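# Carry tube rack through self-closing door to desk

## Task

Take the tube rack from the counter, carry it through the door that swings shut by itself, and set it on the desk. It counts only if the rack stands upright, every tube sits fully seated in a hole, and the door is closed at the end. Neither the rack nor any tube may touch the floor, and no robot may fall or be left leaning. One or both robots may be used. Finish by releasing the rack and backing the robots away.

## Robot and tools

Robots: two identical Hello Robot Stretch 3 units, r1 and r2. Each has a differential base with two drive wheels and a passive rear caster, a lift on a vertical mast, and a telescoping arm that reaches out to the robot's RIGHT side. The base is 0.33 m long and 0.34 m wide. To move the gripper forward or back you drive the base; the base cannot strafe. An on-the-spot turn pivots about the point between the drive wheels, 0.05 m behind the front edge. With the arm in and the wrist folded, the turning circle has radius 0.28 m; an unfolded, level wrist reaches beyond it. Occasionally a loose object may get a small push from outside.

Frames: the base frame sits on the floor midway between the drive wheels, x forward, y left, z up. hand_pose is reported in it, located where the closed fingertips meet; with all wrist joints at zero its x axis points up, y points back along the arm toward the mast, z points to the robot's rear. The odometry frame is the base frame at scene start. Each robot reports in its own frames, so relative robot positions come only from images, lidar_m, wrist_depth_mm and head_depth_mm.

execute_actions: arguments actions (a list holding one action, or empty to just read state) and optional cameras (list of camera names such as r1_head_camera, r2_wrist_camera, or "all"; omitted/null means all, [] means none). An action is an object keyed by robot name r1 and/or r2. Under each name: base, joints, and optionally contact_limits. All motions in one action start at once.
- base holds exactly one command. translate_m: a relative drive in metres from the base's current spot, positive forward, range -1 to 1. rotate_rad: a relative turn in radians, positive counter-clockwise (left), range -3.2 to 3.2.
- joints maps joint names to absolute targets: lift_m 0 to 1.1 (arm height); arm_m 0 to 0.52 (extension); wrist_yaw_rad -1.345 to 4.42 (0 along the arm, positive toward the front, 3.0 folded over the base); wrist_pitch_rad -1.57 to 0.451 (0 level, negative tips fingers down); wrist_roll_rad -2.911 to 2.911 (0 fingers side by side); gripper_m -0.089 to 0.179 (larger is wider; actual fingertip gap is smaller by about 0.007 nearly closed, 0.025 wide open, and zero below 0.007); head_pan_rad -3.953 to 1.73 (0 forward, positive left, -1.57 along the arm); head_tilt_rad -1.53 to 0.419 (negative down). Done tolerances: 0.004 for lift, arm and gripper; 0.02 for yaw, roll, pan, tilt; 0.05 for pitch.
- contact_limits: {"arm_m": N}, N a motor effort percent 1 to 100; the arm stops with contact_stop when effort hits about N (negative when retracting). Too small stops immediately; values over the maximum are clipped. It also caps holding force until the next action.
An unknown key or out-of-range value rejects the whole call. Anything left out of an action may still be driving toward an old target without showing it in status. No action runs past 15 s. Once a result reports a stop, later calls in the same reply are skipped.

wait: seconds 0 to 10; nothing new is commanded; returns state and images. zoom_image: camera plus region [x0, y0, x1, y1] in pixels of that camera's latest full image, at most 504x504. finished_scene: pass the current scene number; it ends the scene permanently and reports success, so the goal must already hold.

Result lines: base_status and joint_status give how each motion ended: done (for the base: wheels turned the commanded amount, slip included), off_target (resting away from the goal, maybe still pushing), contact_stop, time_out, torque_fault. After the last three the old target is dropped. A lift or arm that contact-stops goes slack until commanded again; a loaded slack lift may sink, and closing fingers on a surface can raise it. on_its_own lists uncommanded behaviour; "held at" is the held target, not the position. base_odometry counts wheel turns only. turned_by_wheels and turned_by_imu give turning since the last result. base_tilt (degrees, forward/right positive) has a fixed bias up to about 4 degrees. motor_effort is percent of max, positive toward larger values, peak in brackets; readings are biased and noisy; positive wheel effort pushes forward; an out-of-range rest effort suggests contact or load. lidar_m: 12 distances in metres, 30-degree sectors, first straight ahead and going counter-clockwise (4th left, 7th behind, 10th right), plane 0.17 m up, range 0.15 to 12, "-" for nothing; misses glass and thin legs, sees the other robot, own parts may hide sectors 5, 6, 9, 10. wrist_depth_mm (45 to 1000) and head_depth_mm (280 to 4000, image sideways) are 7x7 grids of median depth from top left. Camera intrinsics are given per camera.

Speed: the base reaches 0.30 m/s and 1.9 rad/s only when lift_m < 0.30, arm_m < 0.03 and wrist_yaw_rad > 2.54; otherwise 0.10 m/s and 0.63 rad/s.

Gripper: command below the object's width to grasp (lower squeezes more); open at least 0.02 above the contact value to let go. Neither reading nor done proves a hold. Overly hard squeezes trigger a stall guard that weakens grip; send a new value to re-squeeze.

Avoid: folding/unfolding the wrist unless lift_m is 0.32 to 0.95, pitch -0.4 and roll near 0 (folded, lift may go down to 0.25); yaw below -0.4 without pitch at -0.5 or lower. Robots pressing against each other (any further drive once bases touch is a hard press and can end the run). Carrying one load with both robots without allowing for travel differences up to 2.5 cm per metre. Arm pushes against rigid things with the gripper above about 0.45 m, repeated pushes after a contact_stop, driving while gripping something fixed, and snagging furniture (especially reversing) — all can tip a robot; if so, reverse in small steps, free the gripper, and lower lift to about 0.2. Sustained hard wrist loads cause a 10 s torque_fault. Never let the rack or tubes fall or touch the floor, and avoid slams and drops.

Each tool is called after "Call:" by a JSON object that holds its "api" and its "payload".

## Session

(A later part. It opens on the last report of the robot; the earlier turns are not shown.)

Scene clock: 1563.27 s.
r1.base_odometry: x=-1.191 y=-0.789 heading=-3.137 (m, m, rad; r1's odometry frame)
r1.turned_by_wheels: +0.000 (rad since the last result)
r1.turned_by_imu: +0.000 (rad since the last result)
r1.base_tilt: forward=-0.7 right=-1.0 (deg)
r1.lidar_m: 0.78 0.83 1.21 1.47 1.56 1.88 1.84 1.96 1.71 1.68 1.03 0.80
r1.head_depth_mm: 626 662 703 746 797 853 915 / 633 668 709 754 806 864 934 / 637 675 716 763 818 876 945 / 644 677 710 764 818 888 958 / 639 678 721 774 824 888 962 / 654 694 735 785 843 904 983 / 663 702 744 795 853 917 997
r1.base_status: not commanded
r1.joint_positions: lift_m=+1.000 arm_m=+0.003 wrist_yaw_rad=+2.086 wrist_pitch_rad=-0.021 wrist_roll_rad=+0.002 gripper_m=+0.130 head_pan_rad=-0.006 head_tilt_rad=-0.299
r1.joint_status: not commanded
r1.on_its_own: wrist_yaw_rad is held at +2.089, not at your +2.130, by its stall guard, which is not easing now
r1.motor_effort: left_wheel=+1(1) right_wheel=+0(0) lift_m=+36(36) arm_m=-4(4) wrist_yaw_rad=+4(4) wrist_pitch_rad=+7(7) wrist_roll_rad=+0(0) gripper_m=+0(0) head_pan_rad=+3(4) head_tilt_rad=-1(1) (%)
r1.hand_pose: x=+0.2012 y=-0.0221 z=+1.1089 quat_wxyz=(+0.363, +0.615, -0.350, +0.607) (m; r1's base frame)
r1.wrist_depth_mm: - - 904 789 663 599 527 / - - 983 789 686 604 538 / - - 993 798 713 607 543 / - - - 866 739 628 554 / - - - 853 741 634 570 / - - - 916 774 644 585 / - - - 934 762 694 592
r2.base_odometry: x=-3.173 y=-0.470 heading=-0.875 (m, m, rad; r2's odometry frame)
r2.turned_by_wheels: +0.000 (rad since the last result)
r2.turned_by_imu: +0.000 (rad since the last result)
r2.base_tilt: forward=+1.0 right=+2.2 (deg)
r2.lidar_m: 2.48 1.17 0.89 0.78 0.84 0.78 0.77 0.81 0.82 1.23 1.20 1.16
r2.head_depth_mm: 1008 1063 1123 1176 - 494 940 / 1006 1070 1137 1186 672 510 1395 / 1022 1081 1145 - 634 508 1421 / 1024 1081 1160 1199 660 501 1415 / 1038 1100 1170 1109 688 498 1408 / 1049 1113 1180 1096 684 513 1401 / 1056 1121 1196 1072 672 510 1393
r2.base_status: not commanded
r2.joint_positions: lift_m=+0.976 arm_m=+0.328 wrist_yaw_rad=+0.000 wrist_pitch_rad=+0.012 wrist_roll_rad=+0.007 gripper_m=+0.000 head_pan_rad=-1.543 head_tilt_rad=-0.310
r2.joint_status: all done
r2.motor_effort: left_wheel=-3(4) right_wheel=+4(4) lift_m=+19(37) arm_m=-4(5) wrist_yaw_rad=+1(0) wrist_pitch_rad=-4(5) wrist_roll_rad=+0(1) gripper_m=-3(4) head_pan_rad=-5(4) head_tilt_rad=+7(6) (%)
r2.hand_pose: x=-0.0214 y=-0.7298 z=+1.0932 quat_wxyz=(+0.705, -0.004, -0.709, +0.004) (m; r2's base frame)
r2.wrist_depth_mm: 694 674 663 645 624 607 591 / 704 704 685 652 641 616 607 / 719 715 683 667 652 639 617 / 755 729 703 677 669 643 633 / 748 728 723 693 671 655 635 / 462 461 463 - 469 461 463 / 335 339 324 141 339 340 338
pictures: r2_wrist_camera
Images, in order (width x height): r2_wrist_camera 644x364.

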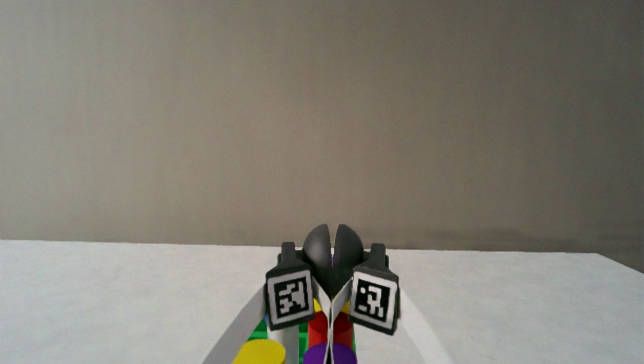

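Call:
{"api": "execute_actions", "payload": {"actions": [{"r2": {"joints": {"lift_m": 0.967}}}], "cameras": []}}

Call:
{"api": "execute_actions", "payload": {"actions": [{"r2": {"joints": {"lift_m": 1.1}}}], "cameras": []}}

Call:
{"api": "execute_actions", "payload": {"actions": [{"r2": {"joints": {"arm_m": 0.12, "wrist_pitch_rad": -0.5}}}], "cameras": ["r2_wrist_camera"]}}

Scene clock: 1571.67 s.
r1.base_odometry: x=-1.191 y=-0.789 heading=-3.137 (m, m, rad; r1's odometry frame)
r1.turned_by_wheels: +0.000 (rad since the last result)
r1.turned_by_imu: +0.001 (rad since the last result)
r1.base_tilt: forward=-0.7 right=-1.1 (deg)
r1.lidar_m: 0.78 0.83 1.21 1.47 1.55 1.88 1.84 1.96 1.71 1.67 1.03 0.80
r1.head_depth_mm: 627 662 701 744 796 854 917 / 632 668 710 754 806 864 935 / 638 674 717 762 814 875 948 / 644 677 711 764 816 885 958 / 640 676 720 773 824 890 963 / 657 694 738 787 845 904 983 / 661 701 746 796 852 917 996
r1.base_status: not commanded
r1.joint_positions: lift_m=+1.000 arm_m=+0.003 wrist_yaw_rad=+2.086 wrist_pitch_rad=-0.021 wrist_roll_rad=+0.002 gripper_m=+0.130 head_pan_rad=-0.006 head_tilt_rad=-0.299
r1.joint_status: not commanded
r1.on_its_own: wrist_yaw_rad is held at +2.089, not at your +2.130, by its stall guard, which is not easing now
r1.motor_effort: left_wheel=+1(1) right_wheel=+0(0) lift_m=+36(36) arm_m=-4(4) wrist_yaw_rad=+4(4) wrist_pitch_rad=+7(7) wrist_roll_rad=+0(0) gripper_m=+0(0) head_pan_rad=+3(3) head_tilt_rad=-2(1) (%)
r1.hand_pose: x=+0.2012 y=-0.0221 z=+1.1089 quat_wxyz=(+0.363, +0.615, -0.350, +0.607) (m; r1's base frame)
r1.wrist_depth_mm: - - 941 749 665 589 527 / - - 962 788 681 586 523 / - - 993 825 710 626 544 / - - - 840 731 636 549 / - - - 919 744 634 572 / - - - 894 790 648 589 / - - - 982 810 695 589
r2.base_odometry: x=-3.173 y=-0.470 heading=-0.875 (m, m, rad; r2's odometry frame)
r2.turned_by_wheels: +0.000 (rad since the last result)
r2.turned_by_imu: +0.001 (rad since the last result)
r2.base_tilt: forward=+1.1 right=+2.3 (deg)
r2.lidar_m: 2.49 1.17 0.89 0.78 0.84 0.78 0.77 0.81 0.82 1.22 1.20 1.16
r2.head_depth_mm: 1007 1056 1121 1181 - 494 932 / 1007 1069 1134 1181 671 511 1386 / 1021 1084 1143 - 631 506 1427 / 1026 1091 1156 1191 658 502 1414 / 1040 1101 1168 1115 690 498 1416 / 1050 1108 1173 1095 681 512 1402 / 1055 1126 1189 1085 674 510 1395
r2.base_status: not commanded
r2.joint_positions: lift_m=+0.968 arm_m=+0.328 wrist_yaw_rad=+0.000 wrist_pitch_rad=+0.039 wrist_roll_rad=+0.007 gripper_m=+0.000 head_pan_rad=-1.543 head_tilt_rad=-0.310
r2.joint_status: all done
r2.motor_effort: left_wheel=-3(4) right_wheel=+4(4) lift_m=+17(18) arm_m=-4(4) wrist_yaw_rad=+0(0) wrist_pitch_rad=-13(13) wrist_roll_rad=-1(0) gripper_m=-3(3) head_pan_rad=-4(4) head_tilt_rad=+7(6) (%)
r2.hand_pose: x=-0.0214 y=-0.7302 z=+1.0921 quat_wxyz=(+0.705, -0.013, -0.709, +0.013) (m; r2's base frame)
r2.wrist_depth_mm: 712 691 675 650 636 616 601 / 730 692 674 660 659 626 614 / 730 712 697 678 657 634 618 / 746 726 696 684 658 641 620 / 761 726 715 686 671 659 633 / 481 486 488 - 484 486 488 / 342 342 325 140 345 344 346
pictures: none
No camera images: the call's "cameras" was empty. Leave "cameras" out to get every camera's image.

Scene clock: 1573.70 s.
r1.base_odometry: x=-1.191 y=-0.789 heading=-3.137 (m, m, rad; r1's odometry frame)
r1.turned_by_wheels: +0.000 (rad since the last result)
r1.turned_by_imu: +0.000 (rad since the last result)
r1.base_tilt: forward=-0.7 right=-1.1 (deg)
r1.lidar_m: 0.78 0.83 1.21 1.47 1.55 1.88 1.84 1.96 1.71 1.67 1.03 0.80
r1.head_depth_mm: 627 663 703 747 796 853 917 / 633 669 710 756 807 863 932 / 638 675 717 762 817 877 943 / 644 676 710 765 817 887 959 / 639 678 721 773 823 886 964 / 655 694 736 787 842 911 984 / 662 700 744 796 857 919 999
r1.base_status: not commanded
r1.joint_positions: lift_m=+1.000 arm_m=+0.003 wrist_yaw_rad=+2.086 wrist_pitch_rad=-0.021 wrist_roll_rad=+0.002 gripper_m=+0.130 head_pan_rad=-0.006 head_tilt_rad=-0.299
r1.joint_status: not commanded
r1.on_its_own: wrist_yaw_rad is held at +2.089, not at your +2.130, by its stall guard, which is not easing now
r1.motor_effort: left_wheel=+1(1) right_wheel=+0(0) lift_m=+36(36) arm_m=-5(4) wrist_yaw_rad=+3(4) wrist_pitch_rad=+7(7) wrist_roll_rad=+0(0) gripper_m=+1(0) head_pan_rad=+3(4) head_tilt_rad=+0(1) (%)
r1.hand_pose: x=+0.2012 y=-0.0221 z=+1.1089 quat_wxyz=(+0.363, +0.615, -0.350, +0.607) (m; r1's base frame)
r1.wrist_depth_mm: - - 887 784 666 576 514 / - - 989 808 679 589 545 / - - - 843 699 623 542 / - - - 845 734 620 553 / - - - 906 741 633 558 / - - - 929 786 640 572 / - - - 974 809 704 590
r2.base_odometry: x=-3.173 y=-0.470 heading=-0.875 (m, m, rad; r2's odometry frame)
r2.turned_by_wheels: +0.000 (rad since the last result)
r2.turned_by_imu: +0.000 (rad since the last result)
r2.base_tilt: forward=+1.0 right=+2.3 (deg)
r2.lidar_m: 2.49 1.17 0.89 0.78 0.84 0.78 0.77 0.81 0.82 1.22 1.20 1.16
r2.head_depth_mm: 1003 1051 1145 1164 720 512 931 / 1010 1059 1138 1172 712 510 1392 / 1019 1077 - 1055 705 504 1420 / 1032 1084 1162 1042 676 502 1414 / 1035 1103 1164 1114 688 498 1410 / 1048 1103 1177 1095 681 496 1399 / 1058 1118 1186 1078 674 510 1394
r2.base_status: not commanded
r2.joint_positions: lift_m=+1.100 arm_m=+0.328 wrist_yaw_rad=+0.000 wrist_pitch_rad=-0.015 wrist_roll_rad=+0.007 gripper_m=+0.000 head_pan_rad=-1.543 head_tilt_rad=-0.310
r2.joint_status: all done
r2.motor_effort: left_wheel=-3(4) right_wheel=+4(4) lift_m=+43(44) arm_m=-4(4) wrist_yaw_rad=+0(0) wrist_pitch_rad=+5(13) wrist_roll_rad=+0(0) gripper_m=-3(4) head_pan_rad=-4(4) head_tilt_rad=+6(6) (%)
r2.hand_pose: x=-0.0214 y=-0.7291 z=+1.2104 quat_wxyz=(+0.705, +0.006, -0.709, -0.006) (m; r2's base frame)
r2.wrist_depth_mm: 693 665 648 633 614 600 579 / 709 701 666 654 625 611 589 / 729 715 682 672 648 632 610 / 756 722 696 686 666 646 623 / 766 754 726 693 672 656 639 / 696 753 744 - 688 669 653 / 519 520 518 503 518 520 520
pictures: none
No camera images: the call's "cameras" was empty. Leave "cameras" out to get every camera's image.

Scene clock: 1576.47 s.
r1.base_odometry: x=-1.191 y=-0.789 heading=-3.137 (m, m, rad; r1's odometry frame)
r1.turned_by_wheels: +0.000 (rad since the last result)
r1.turned_by_imu: +0.000 (rad since the last result)
r1.base_tilt: forward=-0.6 right=-1.1 (deg)
r1.lidar_m: 0.78 0.83 1.21 1.47 1.55 1.88 1.84 1.96 1.70 1.67 1.03 0.80
r1.head_depth_mm: 627 661 702 745 798 855 918 / 632 671 709 753 804 863 933 / 640 676 716 765 815 875 946 / 644 677 712 764 818 886 961 / 640 677 719 773 824 887 962 / 656 693 736 785 843 906 986 / 661 701 745 796 851 918 1000
r1.base_status: not commanded
r1.joint_positions: lift_m=+1.000 arm_m=+0.003 wrist_yaw_rad=+2.086 wrist_pitch_rad=-0.021 wrist_roll_rad=+0.002 gripper_m=+0.130 head_pan_rad=-0.006 head_tilt_rad=-0.299
r1.joint_status: not commanded
r1.on_its_own: wrist_yaw_rad is held at +2.089, not at your +2.130, by its stall guard, which is not easing now
r1.motor_effort: left_wheel=+1(1) right_wheel=+0(0) lift_m=+36(36) arm_m=-4(4) wrist_yaw_rad=+3(4) wrist_pitch_rad=+7(7) wrist_roll_rad=+0(0) gripper_m=+0(0) head_pan_rad=+3(4) head_tilt_rad=-1(1) (%)
r1.hand_pose: x=+0.2012 y=-0.0221 z=+1.1089 quat_wxyz=(+0.363, +0.615, -0.350, +0.607) (m; r1's base frame)
r1.wrist_depth_mm: - - 893 764 669 584 523 / - - 969 790 656 612 534 / - - - 832 703 608 552 / - - - 861 719 639 562 / - - - 859 749 657 573 / - - - 896 770 654 585 / - - - 943 765 691 601
r2.base_odometry: x=-3.173 y=-0.470 heading=-0.875 (m, m, rad; r2's odometry frame)
r2.turned_by_wheels: +0.000 (rad since the last result)
r2.turned_by_imu: +0.000 (rad since the last result)
r2.base_tilt: forward=+0.9 right=+2.3 (deg)
r2.lidar_m: 2.50 1.17 0.89 0.78 0.84 0.79 0.77 0.81 0.82 1.23 1.20 1.15
r2.head_depth_mm: 1002 1044 - - 663 513 935 / 1011 1061 - - 670 510 1385 / 1026 1075 - - - 506 1429 / 1030 1090 1162 1089 659 502 1424 / 1034 1100 1161 1116 691 499 1407 / 1046 1108 1178 1096 682 496 1398 / 1053 1122 1188 1079 674 510 1388
r2.base_status: not commanded
r2.joint_positions: lift_m=+1.100 arm_m=+0.120 wrist_yaw_rad=+0.000 wrist_pitch_rad=-0.512 wrist_roll_rad=+0.007 gripper_m=+0.000 head_pan_rad=-1.543 head_tilt_rad=-0.310
r2.joint_status: all done
r2.motor_effort: left_wheel=-3(4) right_wheel=+4(4) lift_m=+43(43) arm_m=-4(5) wrist_yaw_rad=-1(1) wrist_pitch_rad=+4(4) wrist_roll_rad=+0(0) gripper_m=-3(3) head_pan_rad=-4(5) head_tilt_rad=+6(6) (%)
r2.hand_pose: x=-0.0215 y=-0.4769 z=+1.0918 quat_wxyz=(+0.682, +0.179, -0.686, -0.180) (m; r2's base frame)
r2.wrist_depth_mm: 858 870 830 808 790 769 737 / 913 859 847 824 818 792 833 / 618 604 600 426 585 578 603 / 478 467 467 387 454 452 443 / 387 383 382 389 374 370 367 / 325 322 322 - 317 314 312 / 282 280 278 274 274 273 271
pictures: r2_wrist_camera
Images, in order (width x height): r2_wrist_camera 644x364.

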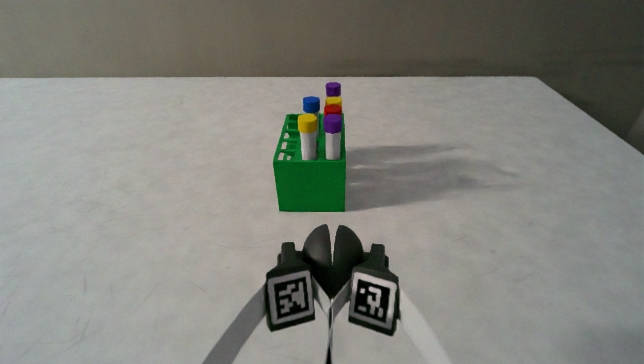

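Call:
{"api": "zoom_image", "payload": {"camera": "r2_wrist_camera", "region": [246, 60, 376, 220]}}

Region (246, 60, 376, 220) of r2_wrist_camera's 644x364 image, scaled by 3.150; it fills the left 410 columns of this view, and the rest is white.

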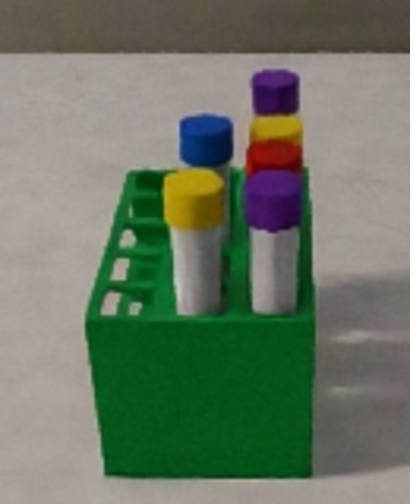

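Call:
{"api": "execute_actions", "payload": {"actions": [{"r2": {"joints": {"arm_m": 0.0, "wrist_pitch_rad": -0.4}}}], "cameras": []}}

Call:
{"api": "execute_actions", "payload": {"actions": [{"r2": {"joints": {"wrist_yaw_rad": 1.6}}}], "cameras": []}}

Call:
{"api": "execute_actions", "payload": {"actions": [{"r2": {"base": {"translate_m": 0.6}, "joints": {"head_pan_rad": -2.2, "head_tilt_rad": -0.4}}}], "cameras": ["r2_head_camera", "r1_head_camera"]}}

Scene clock: 1594.93 s.
r1.base_odometry: x=-1.191 y=-0.789 heading=-3.137 (m, m, rad; r1's odometry frame)
r1.turned_by_wheels: +0.000 (rad since the last result)
r1.turned_by_imu: +0.001 (rad since the last result)
r1.base_tilt: forward=-0.7 right=-1.1 (deg)
r1.lidar_m: 0.78 0.83 1.21 1.47 1.56 1.88 1.84 1.95 1.71 1.68 1.03 0.80
r1.head_depth_mm: 626 663 703 748 794 854 915 / 631 669 710 753 807 865 935 / 639 675 716 762 814 875 946 / 644 678 711 763 817 886 957 / 640 678 721 774 825 888 964 / 655 694 737 786 843 908 984 / 660 701 744 795 856 920 999
r1.base_status: not commanded
r1.joint_positions: lift_m=+1.000 arm_m=+0.003 wrist_yaw_rad=+2.086 wrist_pitch_rad=-0.021 wrist_roll_rad=+0.002 gripper_m=+0.130 head_pan_rad=-0.006 head_tilt_rad=-0.299
r1.joint_status: not commanded
r1.on_its_own: wrist_yaw_rad is held at +2.089, not at your +2.130, by its stall guard, which is not easing now
r1.motor_effort: left_wheel=+1(1) right_wheel=+0(0) lift_m=+36(36) arm_m=-4(4) wrist_yaw_rad=+3(3) wrist_pitch_rad=+7(7) wrist_roll_rad=+0(0) gripper_m=+0(0) head_pan_rad=+4(4) head_tilt_rad=-1(1) (%)
r1.hand_pose: x=+0.2012 y=-0.0221 z=+1.1089 quat_wxyz=(+0.363, +0.615, -0.350, +0.607) (m; r1's base frame)
r1.wrist_depth_mm: - - 916 772 659 578 527 / - - 936 801 674 599 528 / - - 966 847 702 609 536 / - - - 848 723 628 561 / - - - 844 747 634 575 / - - - 922 774 645 584 / - - - 946 789 716 587
r2.base_odometry: x=-3.173 y=-0.470 heading=-0.875 (m, m, rad; r2's odometry frame)
r2.turned_by_wheels: +0.000 (rad since the last result)
r2.turned_by_imu: +0.001 (rad since the last result)
r2.base_tilt: forward=+1.0 right=+2.3 (deg)
r2.lidar_m: 2.49 1.17 0.89 0.78 0.84 0.78 0.77 0.81 0.82 1.22 1.20 1.16
r2.head_depth_mm: 1001 1058 - - - - - / 1010 1069 - - - - - / 1021 1080 - - - - - / 1025 1087 1152 1133 684 482 1414 / 1035 1092 1171 1124 688 497 1410 / 1043 1110 1180 1092 681 513 1397 / 1060 1124 1191 1078 674 510 1400
r2.base_status: not commanded
r2.joint_positions: lift_m=+1.100 arm_m=+0.003 wrist_yaw_rad=+0.000 wrist_pitch_rad=-0.419 wrist_roll_rad=+0.007 gripper_m=+0.000 head_pan_rad=-1.543 head_tilt_rad=-0.310
r2.joint_status: all done
joint sent to its limit — the command would take r2.arm_m past its lower limit, so that joint was sent only as far as its limit.
r2.motor_effort: left_wheel=-3(4) right_wheel=+4(4) lift_m=+43(43) arm_m=-4(5) wrist_yaw_rad=-1(1) wrist_pitch_rad=+6(6) wrist_roll_rad=+0(0) gripper_m=-3(3) head_pan_rad=-4(4) head_tilt_rad=+6(6) (%)
r2.hand_pose: x=-0.0215 y=-0.3723 z=+1.1121 quat_wxyz=(+0.689, +0.147, -0.694, -0.148) (m; r2's base frame)
r2.wrist_depth_mm: 976 955 930 912 881 877 842 / - - - 998 955 955 913 / 796 786 762 665 742 735 946 / 566 571 558 499 544 537 540 / 443 442 436 451 430 424 422 / 362 362 359 - 354 352 348 / 318 315 305 300 301 298 298
pictures: none
No camera images: the call's "cameras" was empty. Leave "cameras" out to get every camera's image.

Scene clock: 1596.73 s.
r1.base_odometry: x=-1.191 y=-0.789 heading=-3.137 (m, m, rad; r1's odometry frame)
r1.turned_by_wheels: +0.000 (rad since the last result)
r1.turned_by_imu: +0.000 (rad since the last result)
r1.base_tilt: forward=-0.6 right=-1.0 (deg)
r1.lidar_m: 0.78 0.83 1.21 1.48 1.55 1.87 1.84 1.96 1.70 1.67 1.03 0.80
r1.head_depth_mm: 626 663 703 746 797 855 915 / 633 668 710 755 807 863 937 / 639 675 717 762 814 875 946 / 645 677 711 766 817 884 959 / 638 677 720 774 826 888 965 / 656 694 738 786 843 905 985 / 660 702 743 796 850 918 998
r1.base_status: not commanded
r1.joint_positions: lift_m=+1.000 arm_m=+0.003 wrist_yaw_rad=+2.086 wrist_pitch_rad=-0.021 wrist_roll_rad=+0.002 gripper_m=+0.130 head_pan_rad=-0.006 head_tilt_rad=-0.299
r1.joint_status: not commanded
r1.on_its_own: wrist_yaw_rad is held at +2.089, not at your +2.130, by its stall guard, which is not easing now
r1.motor_effort: left_wheel=+1(1) right_wheel=+0(0) lift_m=+36(36) arm_m=-4(4) wrist_yaw_rad=+4(4) wrist_pitch_rad=+7(7) wrist_roll_rad=+0(0) gripper_m=+1(0) head_pan_rad=+3(4) head_tilt_rad=-1(1) (%)
r1.hand_pose: x=+0.2012 y=-0.0221 z=+1.1089 quat_wxyz=(+0.363, +0.615, -0.350, +0.607) (m; r1's base frame)
r1.wrist_depth_mm: - - 944 769 677 582 519 / - - 985 808 677 595 539 / - - 989 818 693 613 543 / - - - 852 722 637 548 / - - - 883 739 633 575 / - - - 911 788 627 575 / - - - 947 803 707 598
r2.base_odometry: x=-3.173 y=-0.470 heading=-0.875 (m, m, rad; r2's odometry frame)
r2.turned_by_wheels: +0.000 (rad since the last result)
r2.turned_by_imu: +0.000 (rad since the last result)
r2.base_tilt: forward=+1.0 right=+2.2 (deg)
r2.lidar_m: 2.50 1.17 0.89 0.78 0.84 0.78 0.77 0.81 0.82 1.22 1.20 1.16
r2.head_depth_mm: 1002 1064 - - - - - / 1006 1069 - - - - - / 1023 1076 - - - - - / 1025 1091 1157 1135 676 - - / 1043 1096 1169 1119 690 541 - / 1044 1108 1179 1093 680 536 - / 1057 1119 1190 1080 713 - -
r2.base_status: not commanded
r2.joint_positions: lift_m=+1.100 arm_m=+0.003 wrist_yaw_rad=+1.598 wrist_pitch_rad=-0.419 wrist_roll_rad=+0.007 gripper_m=+0.000 head_pan_rad=-1.543 head_tilt_rad=-0.310
r2.joint_status: all done
r2.motor_effort: left_wheel=-3(3) right_wheel=+4(4) lift_m=+43(43) arm_m=-4(4) wrist_yaw_rad=+2(5) wrist_pitch_rad=+6(6) wrist_roll_rad=+0(0) gripper_m=-3(3) head_pan_rad=-5(4) head_tilt_rad=+7(6) (%)
r2.hand_pose: x=+0.2028 y=-0.1419 z=+1.1121 quat_wxyz=(+0.587, +0.600, -0.379, +0.391) (m; r2's base frame)
r2.wrist_depth_mm: 975 - - - - - - / - - - - - - - / - - - - - 729 719 / - - - - - 601 535 / - - - - - - 421 / - - - - - - 374 / - - - - - - -
pictures: none
No camera images: the call's "cameras" was empty. Leave "cameras" out to get every camera's image.

Scene clock: 1604.30 s.
r1.base_odometry: x=-1.191 y=-0.789 heading=-3.137 (m, m, rad; r1's odometry frame)
r1.turned_by_wheels: +0.000 (rad since the last result)
r1.turned_by_imu: +0.001 (rad since the last result)
r1.base_tilt: forward=-0.7 right=-1.0 (deg)
r1.lidar_m: 0.78 0.83 1.20 1.47 1.56 1.88 1.84 1.96 1.71 1.68 1.04 0.80
r1.head_depth_mm: 626 663 703 747 798 855 915 / 633 670 710 753 806 867 933 / 638 674 717 765 815 877 947 / 643 678 710 763 818 886 957 / 641 678 721 773 824 891 962 / 655 693 739 785 842 908 982 / 661 701 744 796 854 920 999
r1.base_status: not commanded
r1.joint_positions: lift_m=+1.000 arm_m=+0.003 wrist_yaw_rad=+2.086 wrist_pitch_rad=-0.021 wrist_roll_rad=+0.002 gripper_m=+0.130 head_pan_rad=-0.006 head_tilt_rad=-0.299
r1.joint_status: not commanded
r1.on_its_own: wrist_yaw_rad is held at +2.089, not at your +2.130, by its stall guard, which is not easing now
r1.motor_effort: left_wheel=+1(1) right_wheel=+0(0) lift_m=+36(36) arm_m=-4(4) wrist_yaw_rad=+3(4) wrist_pitch_rad=+7(7) wrist_roll_rad=+0(0) gripper_m=+1(0) head_pan_rad=+3(3) head_tilt_rad=-1(1) (%)
r1.hand_pose: x=+0.2012 y=-0.0221 z=+1.1089 quat_wxyz=(+0.363, +0.615, -0.350, +0.607) (m; r1's base frame)
r1.wrist_depth_mm: - - 886 783 666 588 523 / - - 960 812 680 591 540 / - - - 824 708 606 542 / - - - 866 711 632 557 / - - - 852 760 644 570 / - - - 928 772 640 588 / - - - 957 796 710 596
r2.base_odometry: x=-2.789 y=-0.931 heading=-0.875 (m, m, rad; r2's odometry frame)
r2.turned_by_wheels: +0.000 (rad since the last result)
r2.turned_by_imu: +0.004 (rad since the last result)
r2.base_tilt: forward=+1.0 right=+2.3 (deg)
r2.lidar_m: 2.35 1.01 0.85 0.83 0.89 1.15 1.36 1.20 1.29 1.26 0.82 1.93
r2.head_depth_mm: - - - 815 1707 1686 1311 / - - - 862 1356 1569 1336 / - - - 853 709 1597 1342 / - - - 837 663 1653 1336 / - - - 834 597 1637 1325 / - - - 818 588 1575 1314 / - - - - 587 - 1305
r2.base_status: done
r2.joint_positions: lift_m=+1.100 arm_m=+0.003 wrist_yaw_rad=+1.599 wrist_pitch_rad=-0.419 wrist_roll_rad=+0.007 gripper_m=+0.000 head_pan_rad=-2.193 head_tilt_rad=-0.395
r2.joint_status: all done
r2.motor_effort: left_wheel=-4(5) right_wheel=+4(9) lift_m=+43(43) arm_m=-4(4) wrist_yaw_rad=+3(2) wrist_pitch_rad=+6(6) wrist_roll_rad=+0(0) gripper_m=-3(3) head_pan_rad=-5(45) head_tilt_rad=-3(16) (%)
r2.hand_pose: x=+0.2028 y=-0.1419 z=+1.1121 quat_wxyz=(+0.587, +0.600, -0.379, +0.391) (m; r2's base frame)
r2.wrist_depth_mm: 953 - - - - - - / 951 - - - - - - / 960 - - - - - - / 957 - - - - - - / 960 - - - - - - / 958 - - - - - 402 / 989 - - - - - -
pictures: r1_head_camera (sideways: a quarter turn clockwise sets it upright), r2_head_camera (sideways: a quarter turn clockwise sets it upright)
Images, in order (width x height): r1_head_camera 896x504, r2_head_camera 896x504.

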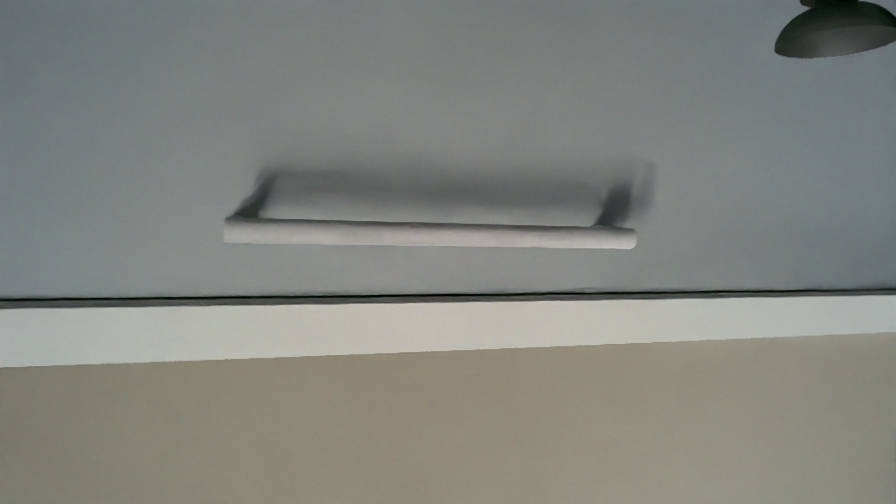

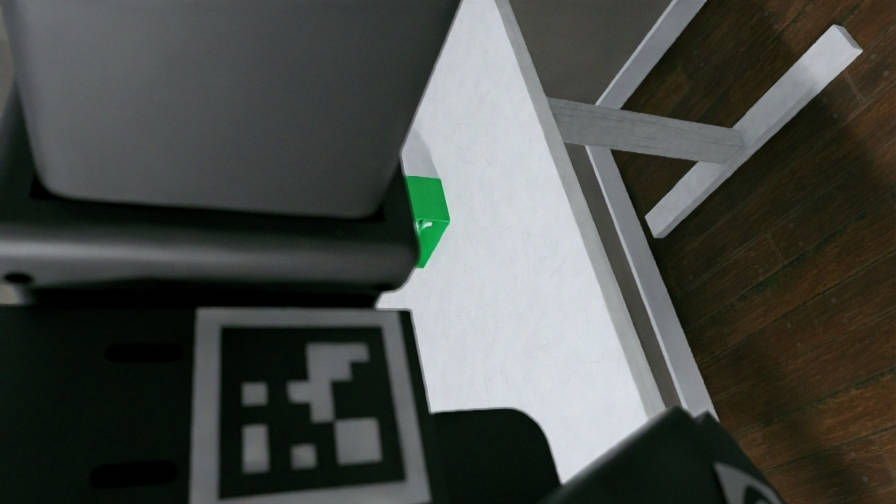

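Door shut, rack upright on the desk, tubes seated, both robots clear.

Call:
{"api": "finished_scene", "payload": {"scene": 1}}

The scene is finished: the task was done.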